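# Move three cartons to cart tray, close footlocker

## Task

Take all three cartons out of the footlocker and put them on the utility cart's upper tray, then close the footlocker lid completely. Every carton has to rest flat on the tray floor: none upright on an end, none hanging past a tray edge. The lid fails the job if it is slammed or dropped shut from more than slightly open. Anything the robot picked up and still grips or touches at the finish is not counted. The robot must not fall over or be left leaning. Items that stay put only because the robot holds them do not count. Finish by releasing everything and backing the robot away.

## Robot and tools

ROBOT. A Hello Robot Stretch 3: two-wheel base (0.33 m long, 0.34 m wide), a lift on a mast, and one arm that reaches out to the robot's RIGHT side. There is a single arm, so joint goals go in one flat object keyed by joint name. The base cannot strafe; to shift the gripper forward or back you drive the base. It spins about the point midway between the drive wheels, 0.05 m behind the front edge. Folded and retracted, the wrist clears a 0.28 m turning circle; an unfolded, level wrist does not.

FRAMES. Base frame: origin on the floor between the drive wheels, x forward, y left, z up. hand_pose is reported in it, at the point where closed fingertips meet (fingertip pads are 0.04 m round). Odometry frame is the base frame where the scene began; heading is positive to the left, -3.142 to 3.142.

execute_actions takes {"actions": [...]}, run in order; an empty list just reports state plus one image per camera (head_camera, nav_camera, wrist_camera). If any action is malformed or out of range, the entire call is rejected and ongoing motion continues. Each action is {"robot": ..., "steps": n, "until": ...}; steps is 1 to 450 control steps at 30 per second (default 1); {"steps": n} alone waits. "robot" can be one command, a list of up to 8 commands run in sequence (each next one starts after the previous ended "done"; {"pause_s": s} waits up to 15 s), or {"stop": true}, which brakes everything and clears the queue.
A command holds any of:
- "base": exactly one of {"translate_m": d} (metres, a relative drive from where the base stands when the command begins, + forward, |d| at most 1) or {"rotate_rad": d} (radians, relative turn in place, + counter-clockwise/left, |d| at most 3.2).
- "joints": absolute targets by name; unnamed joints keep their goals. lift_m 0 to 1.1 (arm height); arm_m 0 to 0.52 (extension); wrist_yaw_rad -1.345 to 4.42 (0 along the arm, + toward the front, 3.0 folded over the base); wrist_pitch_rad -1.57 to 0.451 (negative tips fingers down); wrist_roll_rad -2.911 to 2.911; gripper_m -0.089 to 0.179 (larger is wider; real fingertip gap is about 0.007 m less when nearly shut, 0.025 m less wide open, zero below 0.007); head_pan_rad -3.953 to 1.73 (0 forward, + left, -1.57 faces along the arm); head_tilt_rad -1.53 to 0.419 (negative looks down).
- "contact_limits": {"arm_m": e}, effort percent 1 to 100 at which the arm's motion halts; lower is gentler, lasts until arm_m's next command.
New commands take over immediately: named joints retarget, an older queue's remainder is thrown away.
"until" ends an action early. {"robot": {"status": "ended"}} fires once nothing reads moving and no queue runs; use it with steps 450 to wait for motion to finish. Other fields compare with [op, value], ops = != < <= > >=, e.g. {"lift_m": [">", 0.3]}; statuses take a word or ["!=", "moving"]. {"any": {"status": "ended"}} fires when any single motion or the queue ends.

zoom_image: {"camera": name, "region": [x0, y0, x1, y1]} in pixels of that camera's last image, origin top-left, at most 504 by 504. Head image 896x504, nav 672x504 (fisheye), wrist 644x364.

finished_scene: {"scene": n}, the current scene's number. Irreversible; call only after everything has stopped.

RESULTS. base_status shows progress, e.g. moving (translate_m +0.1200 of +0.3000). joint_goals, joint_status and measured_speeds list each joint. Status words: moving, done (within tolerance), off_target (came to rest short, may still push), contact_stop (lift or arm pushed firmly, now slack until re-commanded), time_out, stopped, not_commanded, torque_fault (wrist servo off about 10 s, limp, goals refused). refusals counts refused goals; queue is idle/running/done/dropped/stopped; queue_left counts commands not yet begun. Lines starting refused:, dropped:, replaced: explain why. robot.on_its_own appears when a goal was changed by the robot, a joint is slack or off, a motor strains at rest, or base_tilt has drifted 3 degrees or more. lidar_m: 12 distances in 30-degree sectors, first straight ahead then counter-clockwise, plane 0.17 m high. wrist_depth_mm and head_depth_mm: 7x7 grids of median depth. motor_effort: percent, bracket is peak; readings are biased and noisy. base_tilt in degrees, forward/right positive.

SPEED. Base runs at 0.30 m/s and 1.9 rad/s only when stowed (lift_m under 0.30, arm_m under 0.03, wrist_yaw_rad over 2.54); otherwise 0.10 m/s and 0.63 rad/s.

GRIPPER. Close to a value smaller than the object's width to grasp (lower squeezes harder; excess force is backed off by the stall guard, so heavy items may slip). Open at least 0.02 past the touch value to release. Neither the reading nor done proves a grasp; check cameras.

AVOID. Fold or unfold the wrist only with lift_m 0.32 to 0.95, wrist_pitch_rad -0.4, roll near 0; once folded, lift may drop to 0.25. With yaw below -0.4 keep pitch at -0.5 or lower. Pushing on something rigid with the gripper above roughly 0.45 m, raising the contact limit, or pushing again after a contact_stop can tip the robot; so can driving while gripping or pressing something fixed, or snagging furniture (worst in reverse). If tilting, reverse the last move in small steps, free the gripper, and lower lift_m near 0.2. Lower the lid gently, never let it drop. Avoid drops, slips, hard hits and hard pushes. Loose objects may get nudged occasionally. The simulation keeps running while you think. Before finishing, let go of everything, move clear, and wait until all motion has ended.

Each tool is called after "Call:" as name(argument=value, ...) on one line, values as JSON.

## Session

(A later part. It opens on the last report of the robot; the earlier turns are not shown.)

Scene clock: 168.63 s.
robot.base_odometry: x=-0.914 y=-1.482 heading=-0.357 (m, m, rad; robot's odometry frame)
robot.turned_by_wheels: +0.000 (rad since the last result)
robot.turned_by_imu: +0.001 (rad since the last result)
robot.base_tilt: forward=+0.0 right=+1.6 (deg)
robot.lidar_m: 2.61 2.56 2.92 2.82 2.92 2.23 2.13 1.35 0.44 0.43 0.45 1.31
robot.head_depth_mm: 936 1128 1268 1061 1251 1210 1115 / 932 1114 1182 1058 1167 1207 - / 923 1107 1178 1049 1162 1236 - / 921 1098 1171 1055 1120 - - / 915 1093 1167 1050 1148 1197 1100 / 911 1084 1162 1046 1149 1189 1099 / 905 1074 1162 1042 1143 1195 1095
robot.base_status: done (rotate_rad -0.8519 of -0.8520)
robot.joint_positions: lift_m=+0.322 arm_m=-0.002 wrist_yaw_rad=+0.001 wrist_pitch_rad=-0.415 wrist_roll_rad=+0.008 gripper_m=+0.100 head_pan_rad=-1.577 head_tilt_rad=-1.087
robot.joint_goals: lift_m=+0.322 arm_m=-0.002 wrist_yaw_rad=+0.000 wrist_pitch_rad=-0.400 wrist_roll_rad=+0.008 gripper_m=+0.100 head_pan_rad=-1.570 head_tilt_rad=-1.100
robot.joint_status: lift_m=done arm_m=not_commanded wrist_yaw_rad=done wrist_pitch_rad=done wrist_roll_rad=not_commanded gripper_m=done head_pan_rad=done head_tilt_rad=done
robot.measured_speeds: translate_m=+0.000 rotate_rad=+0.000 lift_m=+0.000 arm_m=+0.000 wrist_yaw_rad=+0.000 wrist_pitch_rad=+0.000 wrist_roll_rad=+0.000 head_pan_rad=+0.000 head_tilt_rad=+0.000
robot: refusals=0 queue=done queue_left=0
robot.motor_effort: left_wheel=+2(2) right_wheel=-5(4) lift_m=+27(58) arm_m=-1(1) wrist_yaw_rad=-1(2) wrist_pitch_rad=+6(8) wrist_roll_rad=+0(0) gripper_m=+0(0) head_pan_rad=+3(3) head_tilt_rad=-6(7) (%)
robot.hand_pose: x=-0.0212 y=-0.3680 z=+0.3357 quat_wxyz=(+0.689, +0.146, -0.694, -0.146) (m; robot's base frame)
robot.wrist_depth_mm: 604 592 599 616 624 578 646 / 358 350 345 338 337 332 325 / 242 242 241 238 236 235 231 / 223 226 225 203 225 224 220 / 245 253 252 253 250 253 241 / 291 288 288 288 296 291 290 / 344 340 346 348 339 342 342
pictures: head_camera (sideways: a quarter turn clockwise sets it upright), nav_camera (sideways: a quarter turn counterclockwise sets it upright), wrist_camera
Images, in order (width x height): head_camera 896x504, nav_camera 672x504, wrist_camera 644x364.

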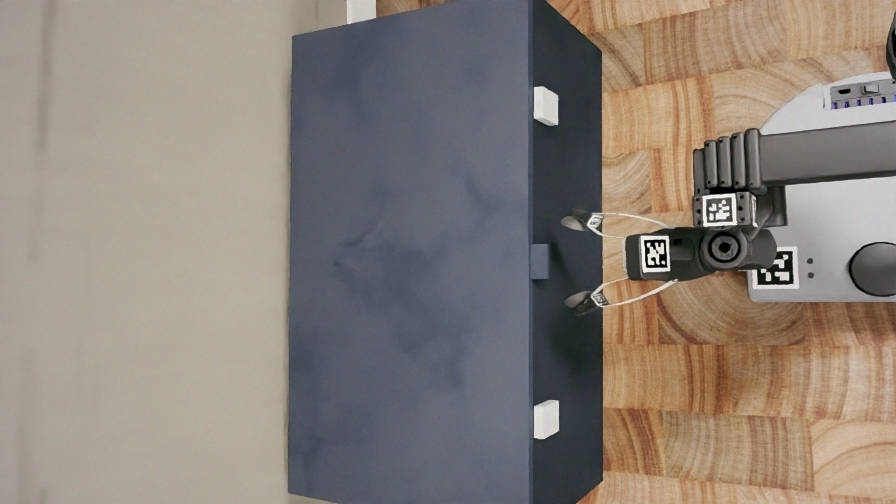

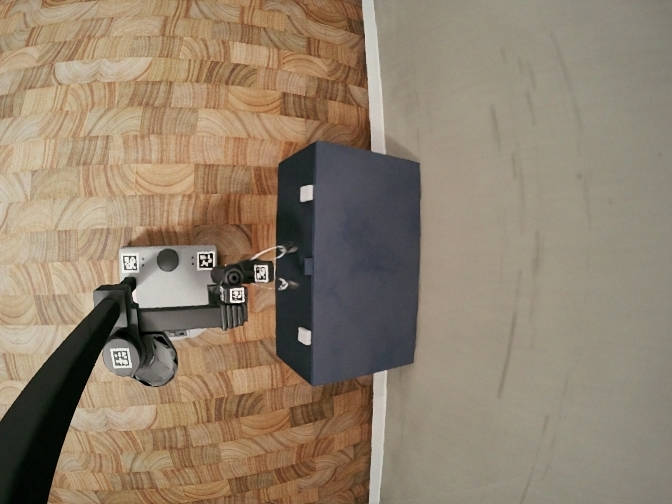

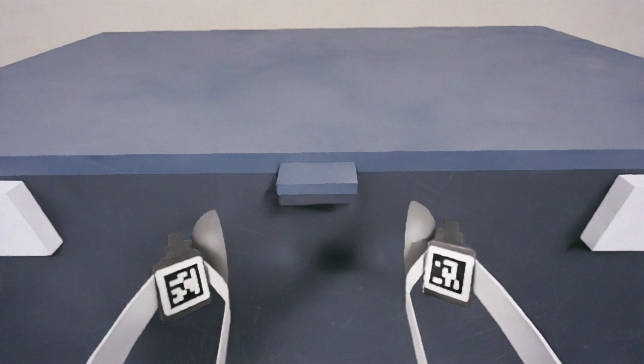

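Call:
execute_actions(actions=[{"robot":{"joints":{"arm_m":0.045},"contact_limits":{"arm_m":15}},"steps":450,"until":{"robot":{"status":"ended"}}}])

Call:
zoom_image(camera="head_camera", region=[450, 180, 690, 340])

Scene clock: 182.30 s.
robot.base_odometry: x=-0.914 y=-1.482 heading=-0.357 (m, m, rad; robot's odometry frame)
robot.turned_by_wheels: +0.000 (rad since the last result)
robot.turned_by_imu: +0.001 (rad since the last result)
robot.base_tilt: forward=+0.0 right=+1.6 (deg)
robot.lidar_m: 2.61 2.56 2.91 2.82 2.91 2.23 2.14 1.35 0.44 0.43 0.45 1.31
robot.head_depth_mm: 937 1124 1262 1059 1254 1209 1110 / 935 1113 1178 1057 1164 1209 - / 929 1108 1176 1053 1159 - - / 924 1101 1173 1050 1089 - - / 917 1090 1169 1048 1155 1194 1100 / 912 1087 1163 1044 1152 1195 1098 / 902 1076 1164 1041 1144 1193 1101
robot.base_status: done (rotate_rad -0.8519 of -0.8520)
robot.joint_positions: lift_m=+0.322 arm_m=+0.044 wrist_yaw_rad=-0.004 wrist_pitch_rad=-0.421 wrist_roll_rad=+0.008 gripper_m=+0.100 head_pan_rad=-1.577 head_tilt_rad=-1.087
robot.joint_goals: lift_m=+0.322 arm_m=+0.045 wrist_yaw_rad=+0.000 wrist_pitch_rad=-0.400 wrist_roll_rad=+0.008 gripper_m=+0.100 head_pan_rad=-1.570 head_tilt_rad=-1.100
robot.joint_status: lift_m=done arm_m=done wrist_yaw_rad=done wrist_pitch_rad=done wrist_roll_rad=not_commanded gripper_m=done head_pan_rad=done head_tilt_rad=done
robot.measured_speeds: translate_m=+0.000 rotate_rad=+0.000 lift_m=+0.000 arm_m=+0.000 wrist_yaw_rad=+0.000 wrist_pitch_rad=+0.000 wrist_roll_rad=+0.000 head_pan_rad=+0.000 head_tilt_rad=+0.000
robot: refusals=0 queue=done queue_left=0
robot.motor_effort: left_wheel=+2(2) right_wheel=-4(5) lift_m=+27(27) arm_m=+7(6) wrist_yaw_rad=+4(5) wrist_pitch_rad=+9(9) wrist_roll_rad=+0(0) gripper_m=+0(1) head_pan_rad=+3(3) head_tilt_rad=-6(5) (%)
robot.contact_limits: arm_m 15 (drawing in: default 20, maximum 32; extending or still: default 26, maximum 43)
robot.hand_pose: x=-0.0225 y=-0.4132 z=+0.3344 quat_wxyz=(+0.689, +0.146, -0.694, -0.150) (m; robot's base frame)
robot.wrist_depth_mm: 569 551 565 568 576 594 598 / 345 336 334 332 326 318 315 / 240 237 236 233 232 230 227 / 184 183 182 180 178 178 178 / 191 191 184 162 190 190 192 / 219 216 219 220 228 221 221 / 257 258 259 259 261 261 262
pictures: head_camera (sideways: a quarter turn clockwise sets it upright), nav_camera (sideways: a quarter turn counterclockwise sets it upright), wrist_camera
Images, in order (width x height): head_camera 896x504, nav_camera 672x504, wrist_camera 644x364.

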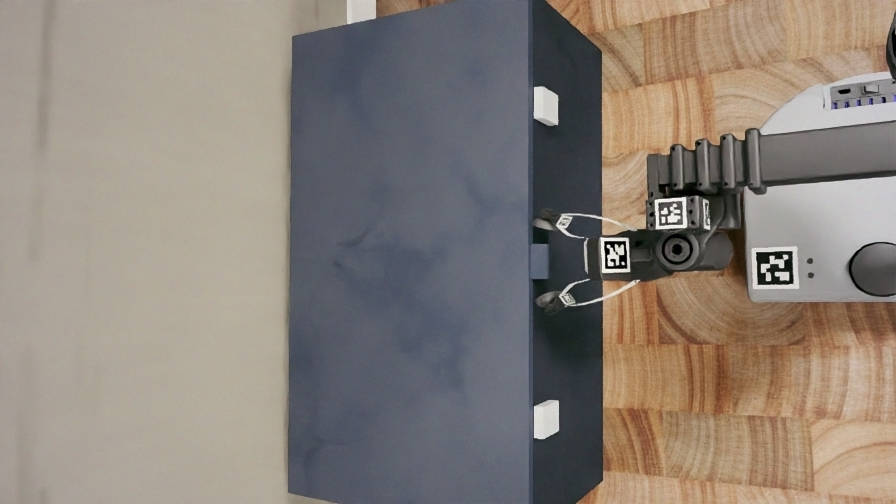

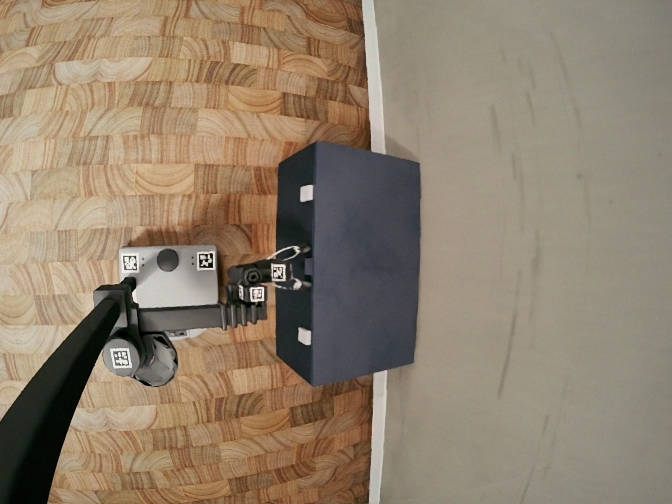

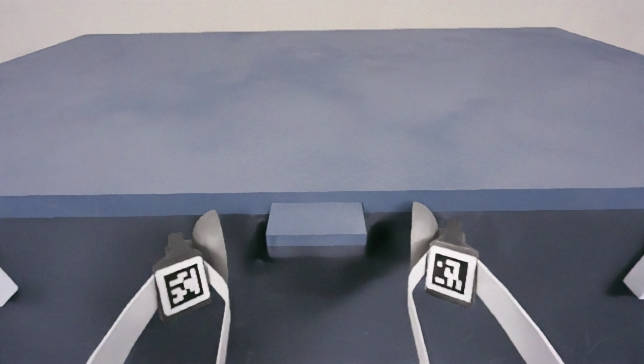

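Region (450, 180, 690, 340) of head_camera's 896x504 image, scaled by 2.100, with more detail than that image has.

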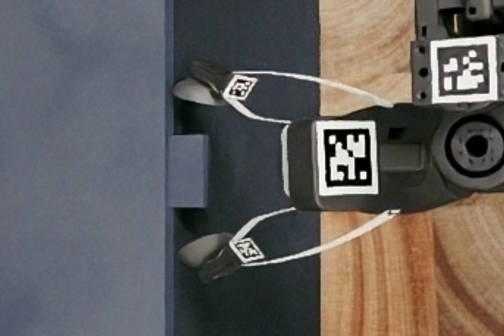

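Call:
execute_actions(actions=[{"robot":[{"joints":{"arm_m":0.036,"lift_m":0.335}},{"joints":{"gripper_m":0.03}}],"steps":450,"until":{"robot":{"status":"ended"}}}])

Scene clock: 194.53 s.
robot.base_odometry: x=-0.914 y=-1.481 heading=-0.357 (m, m, rad; robot's odometry frame)
robot.turned_by_wheels: +0.000 (rad since the last result)
robot.turned_by_imu: +0.001 (rad since the last result)
robot.base_tilt: forward=-0.1 right=+1.6 (deg)
robot.lidar_m: 2.62 2.55 2.91 2.82 2.90 2.23 2.14 1.35 0.44 0.43 0.45 1.31
robot.head_depth_mm: 937 1122 1270 1065 1257 1208 1116 / 932 1110 1177 1053 1165 1208 - / 925 1107 1173 1050 1159 - - / 922 1099 1175 1051 1086 1182 - / 916 1092 1168 1047 1147 1197 1099 / 912 1087 1167 1045 1151 1189 1102 / 906 1075 1161 1041 1148 1192 1100
robot.base_status: done (rotate_rad -0.8519 of -0.8520)
robot.joint_positions: lift_m=+0.335 arm_m=+0.036 wrist_yaw_rad=-0.003 wrist_pitch_rad=-0.419 wrist_roll_rad=+0.008 gripper_m=+0.030 head_pan_rad=-1.577 head_tilt_rad=-1.087
robot.joint_goals: lift_m=+0.335 arm_m=+0.036 wrist_yaw_rad=+0.000 wrist_pitch_rad=-0.400 wrist_roll_rad=+0.008 gripper_m=+0.030 head_pan_rad=-1.570 head_tilt_rad=-1.100
robot.joint_status: lift_m=done arm_m=done wrist_yaw_rad=done wrist_pitch_rad=done wrist_roll_rad=not_commanded gripper_m=done head_pan_rad=done head_tilt_rad=done
robot.measured_speeds: translate_m=+0.000 rotate_rad=+0.000 lift_m=+0.000 arm_m=+0.000 wrist_yaw_rad=+0.000 wrist_pitch_rad=+0.000 wrist_roll_rad=+0.000 head_pan_rad=+0.000 head_tilt_rad=+0.000
robot: refusals=0 queue=done queue_left=0
robot.motor_effort: left_wheel=+1(1) right_wheel=-3(4) lift_m=+52(51) arm_m=-2(6) wrist_yaw_rad=+3(5) wrist_pitch_rad=+8(10) wrist_roll_rad=+0(0) gripper_m=-8(80) head_pan_rad=+3(3) head_tilt_rad=-6(6) (%)
robot.hand_pose: x=-0.0222 y=-0.4055 z=+0.3470 quat_wxyz=(+0.689, +0.146, -0.694, -0.149) (m; robot's base frame)
robot.wrist_depth_mm: 571 575 586 586 597 585 598 / 391 379 378 371 369 367 363 / 271 269 263 262 260 256 252 / 207 204 203 200 201 199 198 / 201 201 196 176 197 202 203 / 233 232 231 231 237 232 225 / 272 272 270 272 273 276 276
pictures: head_camera (sideways: a quarter turn clockwise sets it upright), nav_camera (sideways: a quarter turn counterclockwise sets it upright), wrist_camera
Images, in order (width x height): head_camera 896x504, nav_camera 672x504, wrist_camera 644x364.

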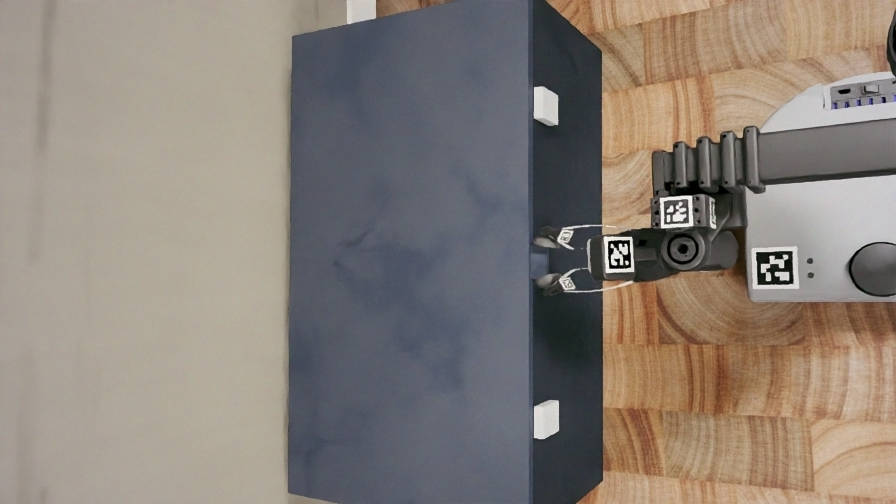

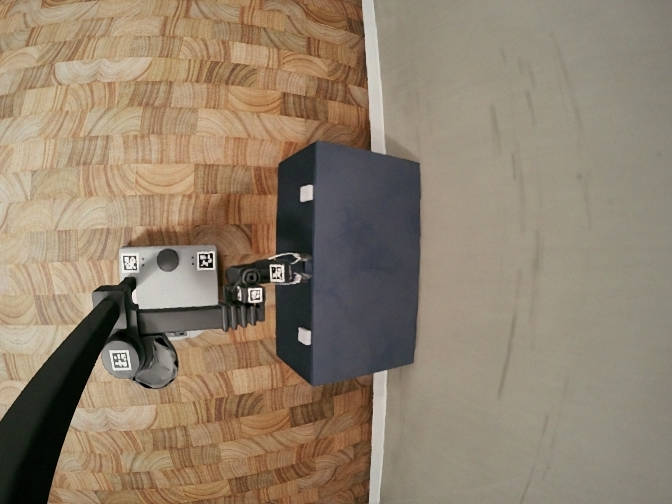

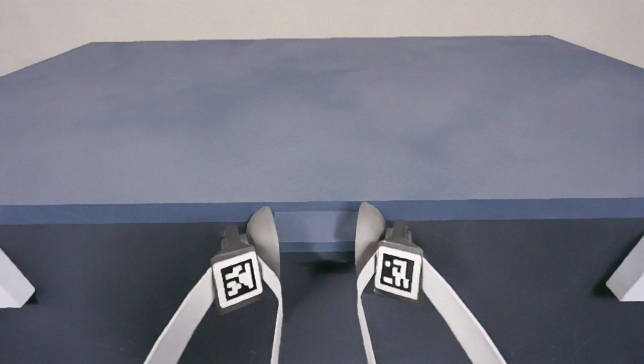

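Call:
execute_actions(actions=[{"robot":[{"joints":{"gripper_m":-0.03}},{"joints":{"lift_m":0.36}}],"steps":450,"until":{"robot":{"status":"ended"}}}])

Scene clock: 204.67 s.
robot.base_odometry: x=-0.914 y=-1.481 heading=-0.357 (m, m, rad; robot's odometry frame)
robot.turned_by_wheels: +0.000 (rad since the last result)
robot.turned_by_imu: +0.001 (rad since the last result)
robot.base_tilt: forward=+0.0 right=+1.6 (deg)
robot.lidar_m: 2.61 2.55 2.91 2.82 2.91 2.23 2.14 1.35 0.44 0.43 0.45 1.31
robot.head_depth_mm: 938 1123 1266 1062 1253 1204 1114 / 932 1116 1179 1056 1166 1206 - / 923 1113 1178 1052 1165 - - / 919 1099 1171 1050 1059 - - / 912 1093 1171 1052 1154 1200 1102 / 913 1086 1165 1038 1151 1195 1098 / 909 1077 1160 1043 1146 1192 1099
robot.base_status: done (rotate_rad -0.8520 of -0.8520)
robot.joint_positions: lift_m=+0.360 arm_m=+0.036 wrist_yaw_rad=-0.004 wrist_pitch_rad=-0.472 wrist_roll_rad=+0.008 gripper_m=-0.025 head_pan_rad=-1.577 head_tilt_rad=-1.087
robot.joint_goals: lift_m=+0.360 arm_m=+0.036 wrist_yaw_rad=+0.000 wrist_pitch_rad=-0.400 wrist_roll_rad=+0.008 gripper_m=-0.027 head_pan_rad=-1.570 head_tilt_rad=-1.100
robot.joint_status: lift_m=done arm_m=done wrist_yaw_rad=done wrist_pitch_rad=done wrist_roll_rad=not_commanded gripper_m=done head_pan_rad=done head_tilt_rad=done
robot.measured_speeds: translate_m=+0.000 rotate_rad=+0.000 lift_m=+0.000 arm_m=+0.000 wrist_yaw_rad=+0.000 wrist_pitch_rad=+0.000 wrist_roll_rad=+0.000 head_pan_rad=+0.000 head_tilt_rad=+0.000
robot: refusals=0 queue=done queue_left=0
robot.motor_effort: left_wheel=+1(1) right_wheel=-1(3) lift_m=+51(52) arm_m=+2(3) wrist_yaw_rad=+4(4) wrist_pitch_rad=+30(30) wrist_roll_rad=+0(0) gripper_m=-25(99) head_pan_rad=+3(3) head_tilt_rad=-6(6) (%)
robot.hand_pose: x=-0.0224 y=-0.3980 z=+0.3603 quat_wxyz=(+0.685, +0.164, -0.690, -0.168) (m; robot's base frame)
robot.wrist_depth_mm: 568 566 572 582 589 544 627 / 382 373 371 370 369 361 360 / 278 280 276 272 272 273 270 / 221 219 219 218 217 215 215 / 215 214 211 195 216 218 216 / 242 251 253 263 253 255 246 / 309 306 303 305 307 308 309
pictures: head_camera (sideways: a quarter turn clockwise sets it upright), nav_camera (sideways: a quarter turn counterclockwise sets it upright), wrist_camera
Images, in order (width x height): head_camera 896x504, nav_camera 672x504, wrist_camera 644x364.

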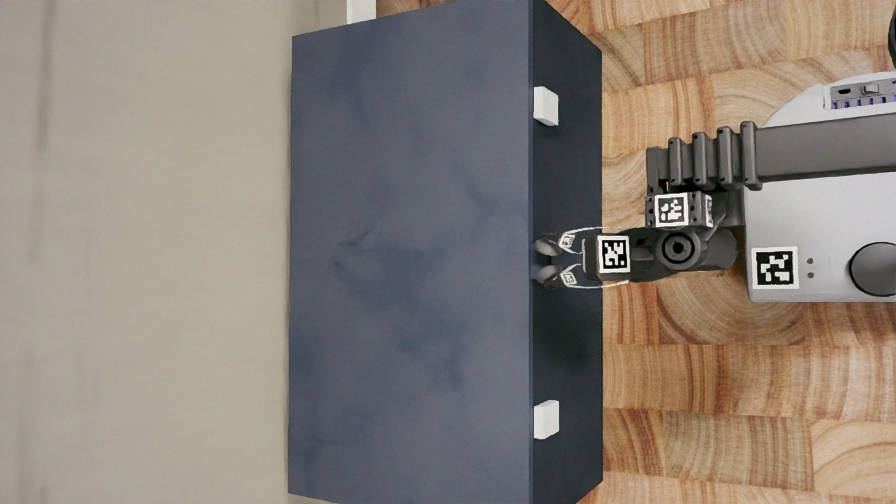

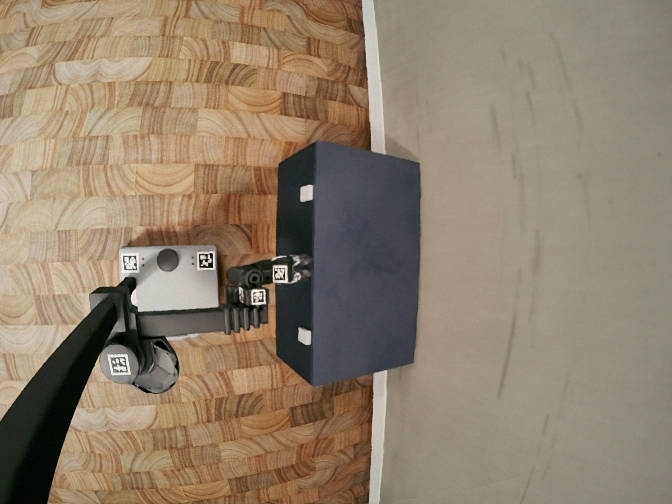

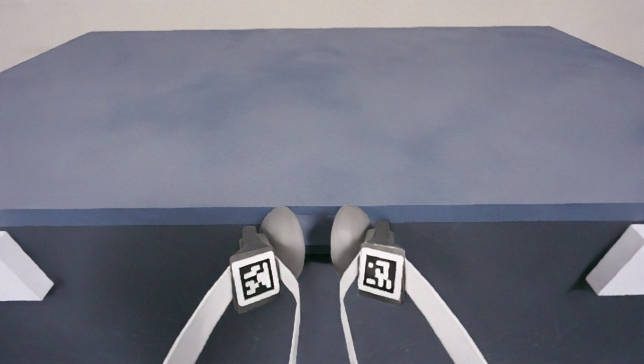

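Call:
execute_actions(actions=[{"robot":[{"joints":{"gripper_m":0.09}},{"joints":{"arm_m":0.0,"lift_m":0.19,"wrist_pitch_rad":0.0}},{"joints":{"gripper_m":0.0}},{"joints":{"arm_m":0.012},"contact_limits":{"arm_m":15}}],"steps":450,"until":{"robot":{"status":"ended"}}}])

Scene clock: 232.93 s.
robot.base_odometry: x=-0.914 y=-1.481 heading=-0.357 (m, m, rad; robot's odometry frame)
robot.turned_by_wheels: +0.000 (rad since the last result)
robot.turned_by_imu: +0.003 (rad since the last result)
robot.base_tilt: forward=+0.0 right=+1.6 (deg)
robot.lidar_m: 2.61 2.55 2.90 2.82 2.92 2.23 2.14 1.35 0.44 0.43 0.45 1.31
robot.head_depth_mm: 937 1125 1262 1057 1251 1205 1112 / 934 1117 1183 1057 1164 1208 - / 923 1108 1174 1057 1163 1230 - / 926 1101 1170 1053 1156 - - / 916 1090 1166 1052 1158 1201 1101 / 910 1086 1163 1047 1148 1191 1099 / 907 1074 1160 1043 1146 1190 1095
robot.base_status: done (rotate_rad -0.8519 of -0.8520)
robot.joint_positions: lift_m=+0.190 arm_m=+0.011 wrist_yaw_rad=-0.003 wrist_pitch_rad=-0.021 wrist_roll_rad=+0.008 gripper_m=+0.000 head_pan_rad=-1.577 head_tilt_rad=-1.087
robot.joint_goals: lift_m=+0.190 arm_m=+0.012 wrist_yaw_rad=+0.000 wrist_pitch_rad=+0.000 wrist_roll_rad=+0.008 gripper_m=+0.000 head_pan_rad=-1.570 head_tilt_rad=-1.100
robot.joint_status: lift_m=done arm_m=done wrist_yaw_rad=done wrist_pitch_rad=done wrist_roll_rad=not_commanded gripper_m=done head_pan_rad=done head_tilt_rad=done
robot.measured_speeds: translate_m=+0.000 rotate_rad=+0.000 lift_m=+0.000 arm_m=+0.000 wrist_yaw_rad=+0.000 wrist_pitch_rad=+0.000 wrist_roll_rad=+0.000 head_pan_rad=+0.000 head_tilt_rad=+0.000
robot: refusals=0 queue=done queue_left=0
robot.motor_effort: left_wheel=+1(1) right_wheel=-3(3) lift_m=+27(53) arm_m=+5(5) wrist_yaw_rad=+3(4) wrist_pitch_rad=+9(30) wrist_roll_rad=+0(0) gripper_m=-2(79) head_pan_rad=+3(3) head_tilt_rad=-5(6) (%)
robot.contact_limits: arm_m 15 (drawing in: default 20, maximum 32; extending or still: default 26, maximum 43)
robot.hand_pose: x=-0.0222 y=-0.4121 z=+0.2996 quat_wxyz=(+0.705, +0.007, -0.710, -0.009) (m; robot's base frame)
robot.wrist_depth_mm: 612 634 637 645 635 653 662 / 641 647 646 649 664 675 675 / 413 317 256 220 190 176 176 / 181 181 181 155 180 179 179 / 189 188 188 - 189 185 186 / 197 196 194 - 195 194 193 / 204 205 203 202 204 202 202
pictures: head_camera (sideways: a quarter turn clockwise sets it upright), nav_camera (sideways: a quarter turn counterclockwise sets it upright), wrist_camera
Images, in order (width x height): head_camera 896x504, nav_camera 672x504, wrist_camera 644x364.

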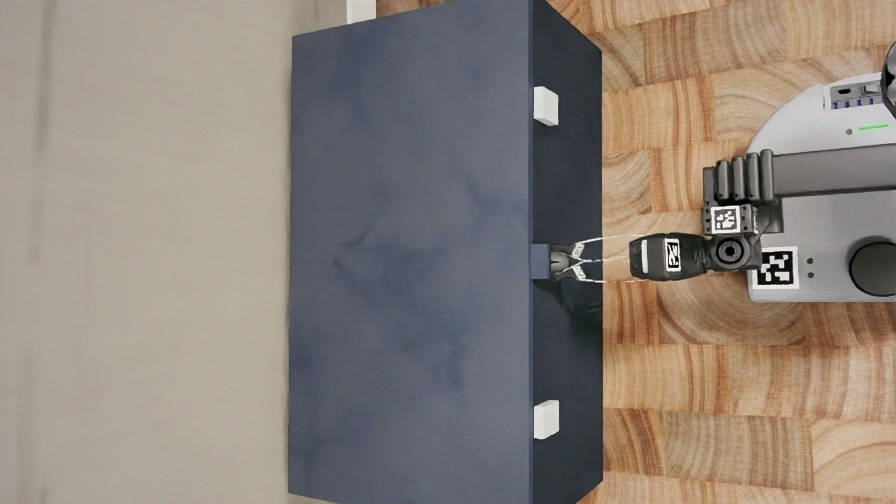

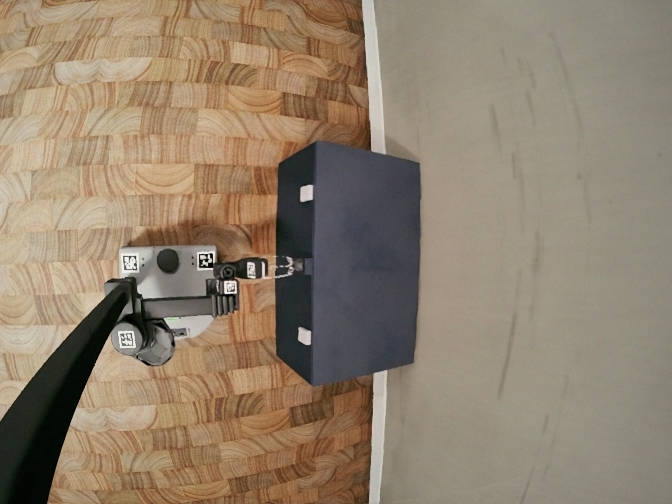

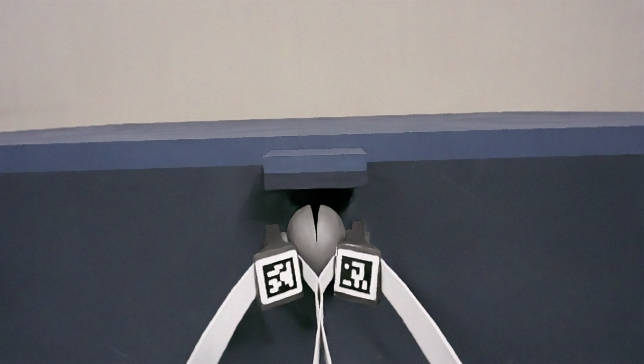

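Call:
execute_actions(actions=[{"robot":{"joints":{"arm_m":0.02},"contact_limits":{"arm_m":12}},"steps":60,"until":{"robot":{"status":"ended"}}},{"robot":{"joints":{"lift_m":0.23}},"steps":100,"until":{"robot":{"status":"ended"}}}])

Scene clock: 241.63 s.
robot.base_odometry: x=-0.914 y=-1.482 heading=-0.357 (m, m, rad; robot's odometry frame)
robot.turned_by_wheels: +0.000 (rad since the last result)
robot.turned_by_imu: +0.001 (rad since the last result)
robot.base_tilt: forward=+0.0 right=+1.6 (deg)
robot.lidar_m: 2.61 2.56 2.92 2.82 2.91 2.22 2.14 1.35 0.45 0.44 0.46 1.31
robot.head_depth_mm: 941 1123 1263 1059 1268 1207 1113 / 934 1114 1181 1056 1185 1211 - / 924 1106 1177 1052 1182 1235 - / 919 1098 1171 1053 1143 - - / 917 1093 1167 1048 1175 1197 1106 / 911 1081 1160 1044 1178 1191 1099 / 907 1076 1161 1045 1167 1198 1096
robot.base_status: done (rotate_rad -0.8519 of -0.8520)
robot.joint_positions: lift_m=+0.229 arm_m=+0.020 wrist_yaw_rad=-0.001 wrist_pitch_rad=-0.120 wrist_roll_rad=+0.008 gripper_m=+0.000 head_pan_rad=-1.577 head_tilt_rad=-1.087
robot.joint_goals: lift_m=+0.230 arm_m=+0.020 wrist_yaw_rad=+0.000 wrist_pitch_rad=+0.000 wrist_roll_rad=+0.008 gripper_m=+0.000 head_pan_rad=-1.570 head_tilt_rad=-1.100
robot.joint_status: lift_m=done arm_m=done wrist_yaw_rad=done wrist_pitch_rad=done wrist_roll_rad=not_commanded gripper_m=done head_pan_rad=done head_tilt_rad=done
robot.measured_speeds: translate_m=+0.000 rotate_rad=+0.000 lift_m=+0.000 arm_m=+0.000 wrist_yaw_rad=+0.000 wrist_pitch_rad=+0.000 wrist_roll_rad=+0.000 head_pan_rad=+0.000 head_tilt_rad=+0.000
robot: refusals=0 queue=done queue_left=0
robot.on_its_own: wrist_pitch_rad is at rest, and its effort (+49) is outside its rest range (-20 to +32)
robot.motor_effort: left_wheel=+0(1) right_wheel=-3(3) lift_m=+65(63) arm_m=+0(10) wrist_yaw_rad=+1(5) wrist_pitch_rad=+49(50) wrist_roll_rad=+0(0) gripper_m=-3(3) head_pan_rad=+3(3) head_tilt_rad=-7(6) (%)
robot.contact_limits: arm_m 12 (drawing in: default 20, maximum 32; extending or still: default 26, maximum 43)
robot.hand_pose: x=-0.0218 y=-0.4165 z=+0.3133 quat_wxyz=(+0.703, +0.042, -0.708, -0.043) (m; robot's base frame)
robot.wrist_depth_mm: 601 612 615 612 622 618 628 / 628 628 646 625 636 653 664 / 295 282 265 253 239 233 222 / 181 180 181 157 181 180 180 / 192 193 191 - 192 191 191 / 204 203 203 208 203 202 203 / 219 219 218 216 217 215 215
pictures: head_camera (sideways: a quarter turn clockwise sets it upright), nav_camera (sideways: a quarter turn counterclockwise sets it upright), wrist_camera
Images, in order (width x height): head_camera 896x504, nav_camera 672x504, wrist_camera 644x364.

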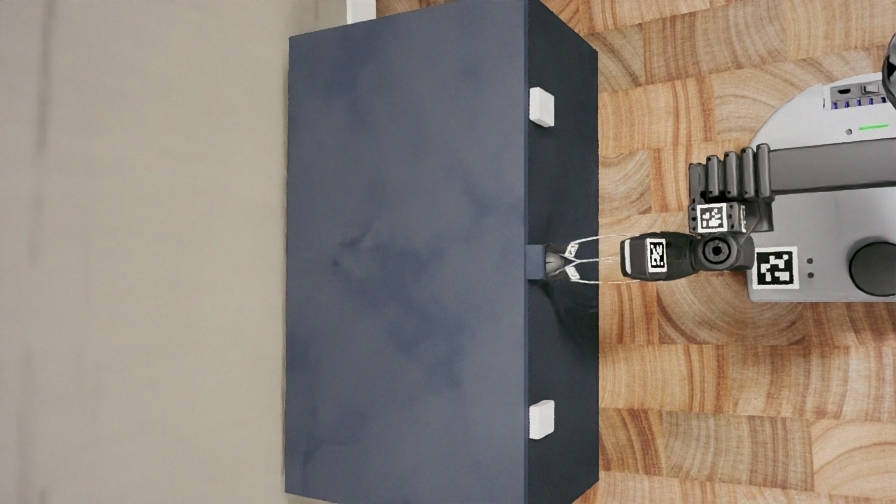

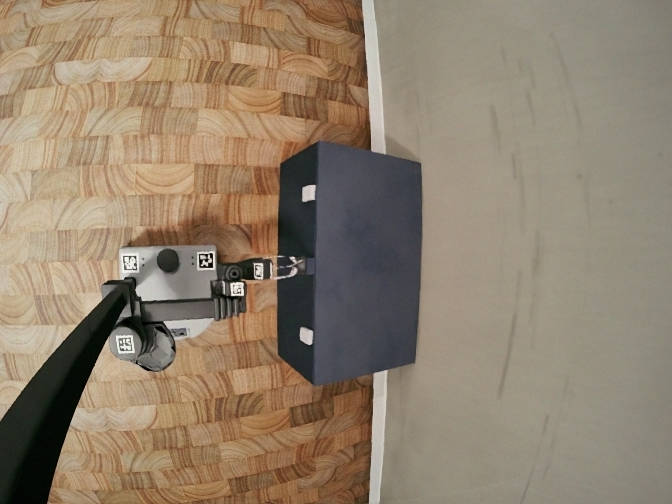

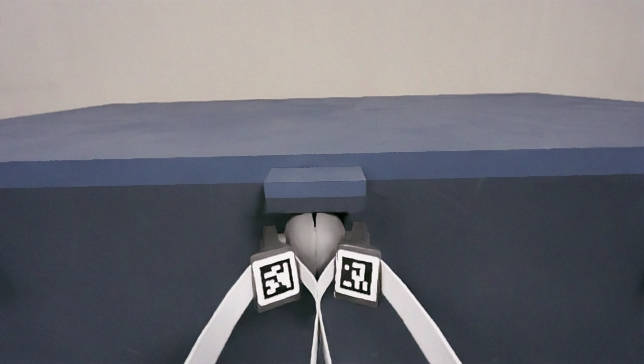

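Call:
execute_actions(actions=[{"robot":[{"joints":{"lift_m":0.19}},{"joints":{"arm_m":0.0,"gripper_m":0.1}},{"joints":{"lift_m":0.16}}],"steps":200,"until":{"robot":{"status":"ended"}}}])

Call:
zoom_image(camera="wrist_camera", region=[200, 60, 440, 220])

Scene clock: 257.83 s.
robot.base_odometry: x=-0.914 y=-1.482 heading=-0.357 (m, m, rad; robot's odometry frame)
robot.turned_by_wheels: +0.000 (rad since the last result)
robot.turned_by_imu: +0.001 (rad since the last result)
robot.base_tilt: forward=-0.1 right=+1.6 (deg)
robot.lidar_m: 2.60 2.54 2.91 2.82 2.92 2.23 2.14 1.35 0.45 0.44 0.46 1.31
robot.head_depth_mm: 938 1122 1268 1060 1267 1209 1114 / 931 1114 1186 1054 1189 1204 - / 928 1116 1179 1055 1186 1214 - / 925 1101 1168 1050 1186 1215 - / 918 1097 1170 1046 1176 1197 1100 / 910 1085 1162 1046 1176 1199 1098 / 904 1077 1160 1040 1171 1193 1103
robot.base_status: done (rotate_rad -0.8519 of -0.8520)
robot.joint_positions: lift_m=+0.160 arm_m=+0.000 wrist_yaw_rad=-0.002 wrist_pitch_rad=-0.018 wrist_roll_rad=+0.008 gripper_m=+0.100 head_pan_rad=-1.577 head_tilt_rad=-1.087
robot.joint_goals: lift_m=+0.160 arm_m=+0.000 wrist_yaw_rad=+0.000 wrist_pitch_rad=+0.000 wrist_roll_rad=+0.008 gripper_m=+0.100 head_pan_rad=-1.570 head_tilt_rad=-1.100
robot.joint_status: lift_m=done arm_m=done wrist_yaw_rad=done wrist_pitch_rad=done wrist_roll_rad=not_commanded gripper_m=done head_pan_rad=done head_tilt_rad=done
robot.measured_speeds: translate_m=+0.000 rotate_rad=+0.000 lift_m=+0.000 arm_m=+0.000 wrist_yaw_rad=+0.000 wrist_pitch_rad=+0.000 wrist_roll_rad=+0.000 head_pan_rad=+0.000 head_tilt_rad=+0.000
robot: refusals=0 queue=done queue_left=0
robot.motor_effort: left_wheel=+1(1) right_wheel=-3(4) lift_m=+27(68) arm_m=-4(4) wrist_yaw_rad=+1(3) wrist_pitch_rad=+7(49) wrist_roll_rad=+0(0) gripper_m=+0(79) head_pan_rad=+3(3) head_tilt_rad=-6(4) (%)
robot.hand_pose: x=-0.0220 y=-0.4011 z=+0.2704 quat_wxyz=(+0.705, +0.006, -0.710, -0.007) (m; robot's base frame)
robot.wrist_depth_mm: 633 631 627 660 656 683 670 / 662 638 657 672 667 188 188 / 195 195 194 194 194 194 192 / 204 201 202 200 200 200 200 / 209 209 207 207 206 209 207 / 218 217 218 217 217 215 215 / 226 226 224 224 226 223 223
pictures: head_camera (sideways: a quarter turn clockwise sets it upright), nav_camera (sideways: a quarter turn counterclockwise sets it upright), wrist_camera
Images, in order (width x height): head_camera 896x504, nav_camera 672x504, wrist_camera 644x364.

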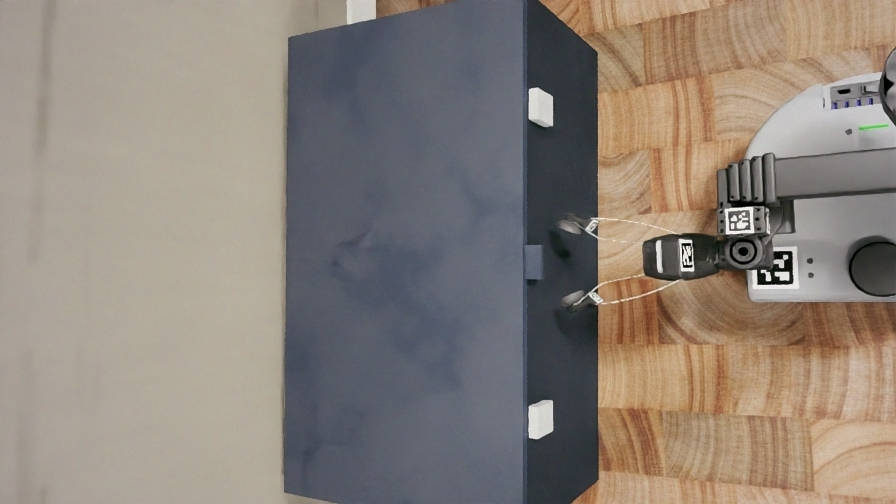

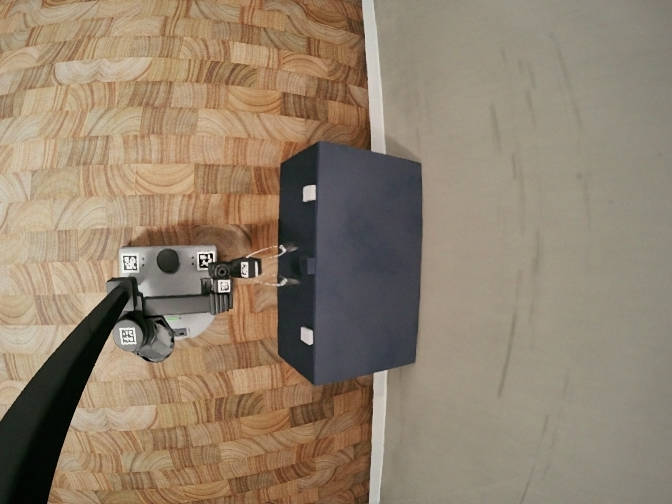

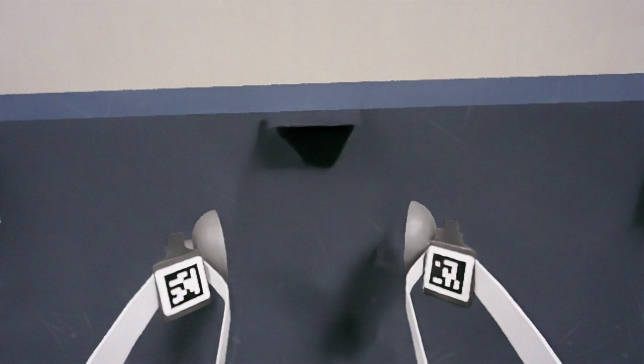

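Region (200, 60, 440, 220) of wrist_camera's 644x364 image, scaled by 2.100.

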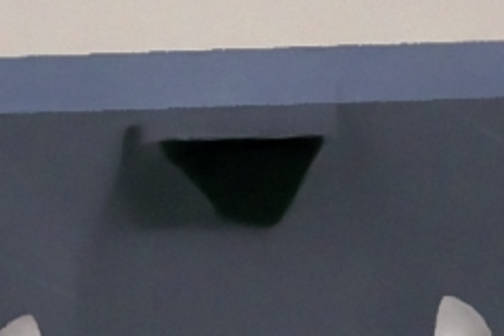

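Call:
execute_actions(actions=[{"robot":[{"joints":{"lift_m":0.427,"wrist_pitch_rad":-0.8,"gripper_m":0.085}},{"joints":{"arm_m":0.113}}],"steps":300,"until":{"robot":{"status":"ended"}}}])

Call:
zoom_image(camera="wrist_camera", region=[170, 140, 470, 340])

Scene clock: 295.60 s.
robot.base_odometry: x=-0.914 y=-1.482 heading=-0.357 (m, m, rad; robot's odometry frame)
robot.turned_by_wheels: +0.000 (rad since the last result)
robot.turned_by_imu: +0.002 (rad since the last result)
robot.base_tilt: forward=-0.1 right=+1.6 (deg)
robot.lidar_m: 2.61 2.55 2.91 2.82 2.91 2.23 2.14 1.35 0.45 0.44 0.46 1.31
robot.head_depth_mm: 941 1125 1270 1060 1276 1207 1109 / 934 1117 1179 1056 1186 1206 - / 926 1108 1175 1056 1022 1204 - / 919 1100 1172 1052 - 1198 - / 917 1099 1166 1048 1179 1198 1102 / 911 1085 1163 1046 1175 1195 1099 / 905 1072 1161 1041 1171 1192 1096
robot.base_status: done (rotate_rad -0.8519 of -0.8520)
robot.joint_positions: lift_m=+0.427 arm_m=+0.113 wrist_yaw_rad=-0.002 wrist_pitch_rad=-0.810 wrist_roll_rad=+0.008 gripper_m=+0.085 head_pan_rad=-1.577 head_tilt_rad=-1.087
robot.joint_goals: lift_m=+0.427 arm_m=+0.113 wrist_yaw_rad=+0.000 wrist_pitch_rad=-0.800 wrist_roll_rad=+0.008 gripper_m=+0.085 head_pan_rad=-1.570 head_tilt_rad=-1.100
robot.joint_status: lift_m=done arm_m=done wrist_yaw_rad=done wrist_pitch_rad=done wrist_roll_rad=not_commanded gripper_m=done head_pan_rad=done head_tilt_rad=done
robot.measured_speeds: translate_m=+0.000 rotate_rad=+0.000 lift_m=+0.000 arm_m=+0.000 wrist_yaw_rad=+0.000 wrist_pitch_rad=+0.000 wrist_roll_rad=+0.000 head_pan_rad=+0.000 head_tilt_rad=+0.000
robot: refusals=0 queue=done queue_left=0
robot.motor_effort: left_wheel=+1(1) right_wheel=-3(3) lift_m=+53(59) arm_m=+3(4) wrist_yaw_rad=+2(2) wrist_pitch_rad=+4(6) wrist_roll_rad=+0(0) gripper_m=+1(60) head_pan_rad=+3(3) head_tilt_rad=-7(6) (%)
robot.hand_pose: x=-0.0219 y=-0.4169 z=+0.3631 quat_wxyz=(+0.647, +0.277, -0.652, -0.281) (m; robot's base frame)
robot.wrist_depth_mm: 287 290 288 290 295 292 295 / 251 248 252 251 254 255 256 / 222 222 223 225 224 224 225 / 200 198 199 200 201 201 201 / 218 217 203 190 206 220 214 / 331 333 335 336 379 339 339 / 471 471 472 477 469 481 475
pictures: head_camera (sideways: a quarter turn clockwise sets it upright), nav_camera (sideways: a quarter turn counterclockwise sets it upright), wrist_camera
Images, in order (width x height): head_camera 896x504, nav_camera 672x504, wrist_camera 644x364.

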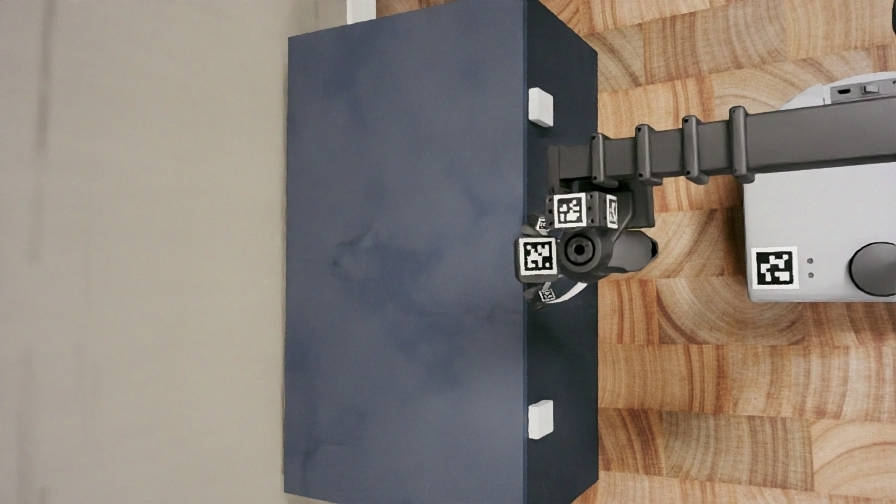

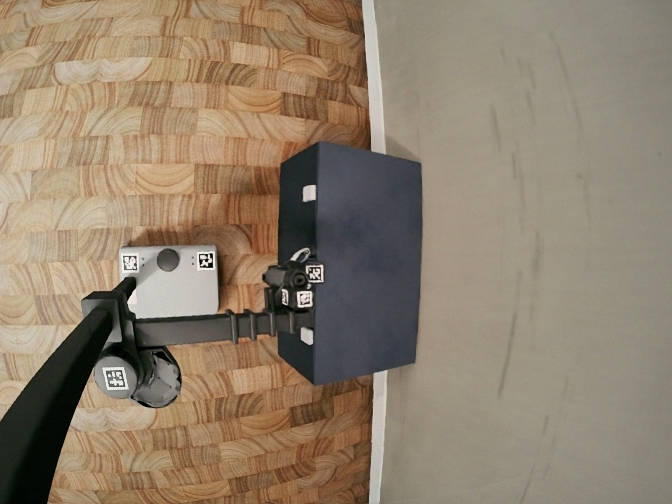

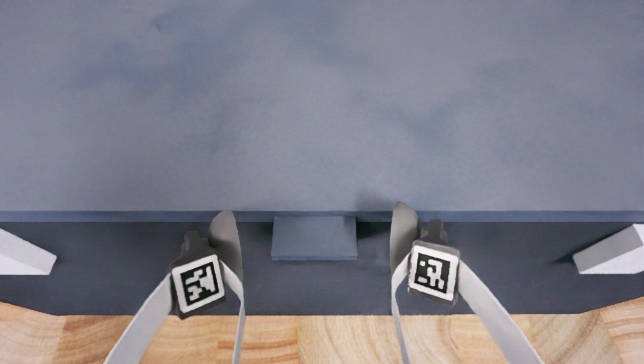

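Region (170, 140, 470, 340) of wrist_camera's 644x364 image, scaled by 1.680.

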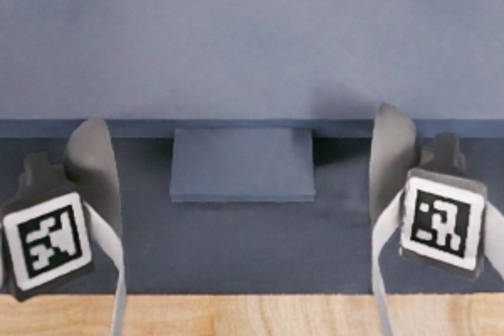

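Call:
execute_actions(actions=[{"robot":{"joints":{"gripper_m":0.03}},"steps":300,"until":{"robot":{"status":"ended"}}}])

Scene clock: 305.40 s.
robot.base_odometry: x=-0.914 y=-1.482 heading=-0.357 (m, m, rad; robot's odometry frame)
robot.turned_by_wheels: +0.000 (rad since the last result)
robot.turned_by_imu: +0.001 (rad since the last result)
robot.base_tilt: forward=-0.1 right=+1.7 (deg)
robot.lidar_m: 2.61 2.56 2.91 2.82 2.91 2.23 2.14 1.35 0.45 0.44 0.46 1.31
robot.head_depth_mm: 938 1124 1265 1057 1267 1205 1106 / 934 1117 1175 1055 1184 1208 - / 926 1109 1177 1056 1022 1201 - / 919 1100 1168 1055 - 1203 - / 916 1090 1167 1048 1184 1198 1105 / 913 1085 1158 1045 1176 1195 1106 / 904 1073 1162 1039 1170 1195 1097
robot.base_status: done (rotate_rad -0.8519 of -0.8520)
robot.joint_positions: lift_m=+0.427 arm_m=+0.113 wrist_yaw_rad=-0.001 wrist_pitch_rad=-0.810 wrist_roll_rad=+0.008 gripper_m=+0.030 head_pan_rad=-1.577 head_tilt_rad=-1.087
robot.joint_goals: lift_m=+0.427 arm_m=+0.113 wrist_yaw_rad=+0.000 wrist_pitch_rad=-0.800 wrist_roll_rad=+0.008 gripper_m=+0.030 head_pan_rad=-1.570 head_tilt_rad=-1.100
robot.joint_status: lift_m=done arm_m=done wrist_yaw_rad=done wrist_pitch_rad=done wrist_roll_rad=not_commanded gripper_m=done head_pan_rad=done head_tilt_rad=done
robot.measured_speeds: translate_m=+0.000 rotate_rad=+0.000 lift_m=+0.000 arm_m=+0.000 wrist_yaw_rad=+0.000 wrist_pitch_rad=+0.000 wrist_roll_rad=+0.000 head_pan_rad=+0.000 head_tilt_rad=+0.000
robot: refusals=0 queue=done queue_left=0
robot.motor_effort: left_wheel=+1(1) right_wheel=-4(4) lift_m=+51(52) arm_m=+3(3) wrist_yaw_rad=+0(2) wrist_pitch_rad=+4(4) wrist_roll_rad=+0(0) gripper_m=-5(79) head_pan_rad=+3(3) head_tilt_rad=-6(6) (%)
robot.hand_pose: x=-0.0217 y=-0.4169 z=+0.3632 quat_wxyz=(+0.647, +0.277, -0.652, -0.280) (m; robot's base frame)
robot.wrist_depth_mm: 288 288 289 292 290 293 294 / 250 251 252 252 254 254 254 / 223 224 221 224 224 224 226 / 199 199 200 203 201 201 202 / 218 219 204 190 213 221 216 / 336 338 335 333 359 343 335 / 469 476 475 477 474 481 479
pictures: head_camera (sideways: a quarter turn clockwise sets it upright), nav_camera (sideways: a quarter turn counterclockwise sets it upright), wrist_camera
Images, in order (width x height): head_camera 896x504, nav_camera 672x504, wrist_camera 644x364.

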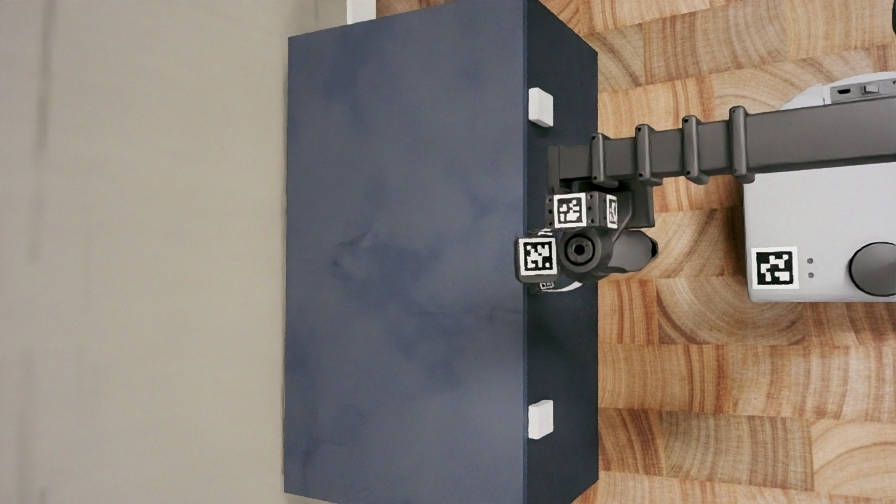

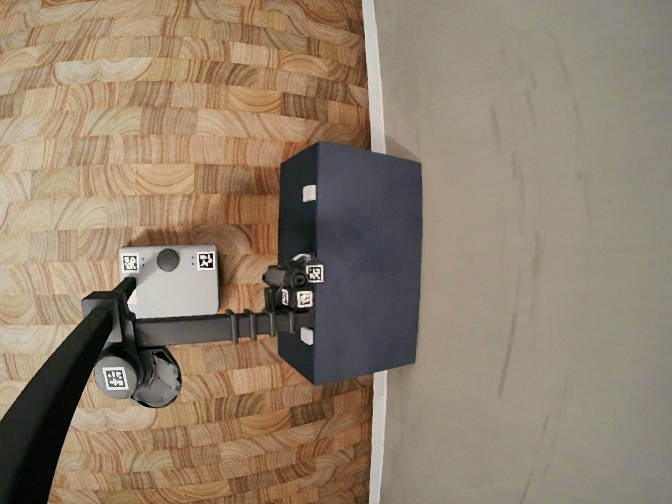

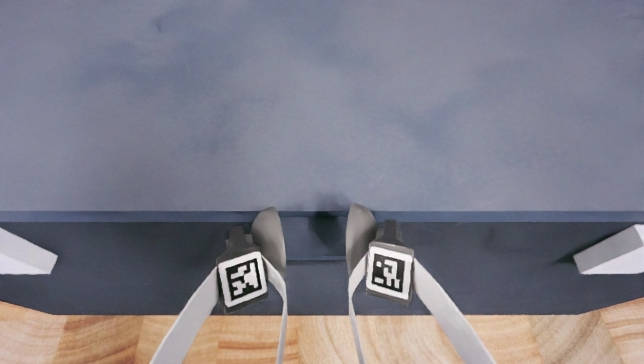

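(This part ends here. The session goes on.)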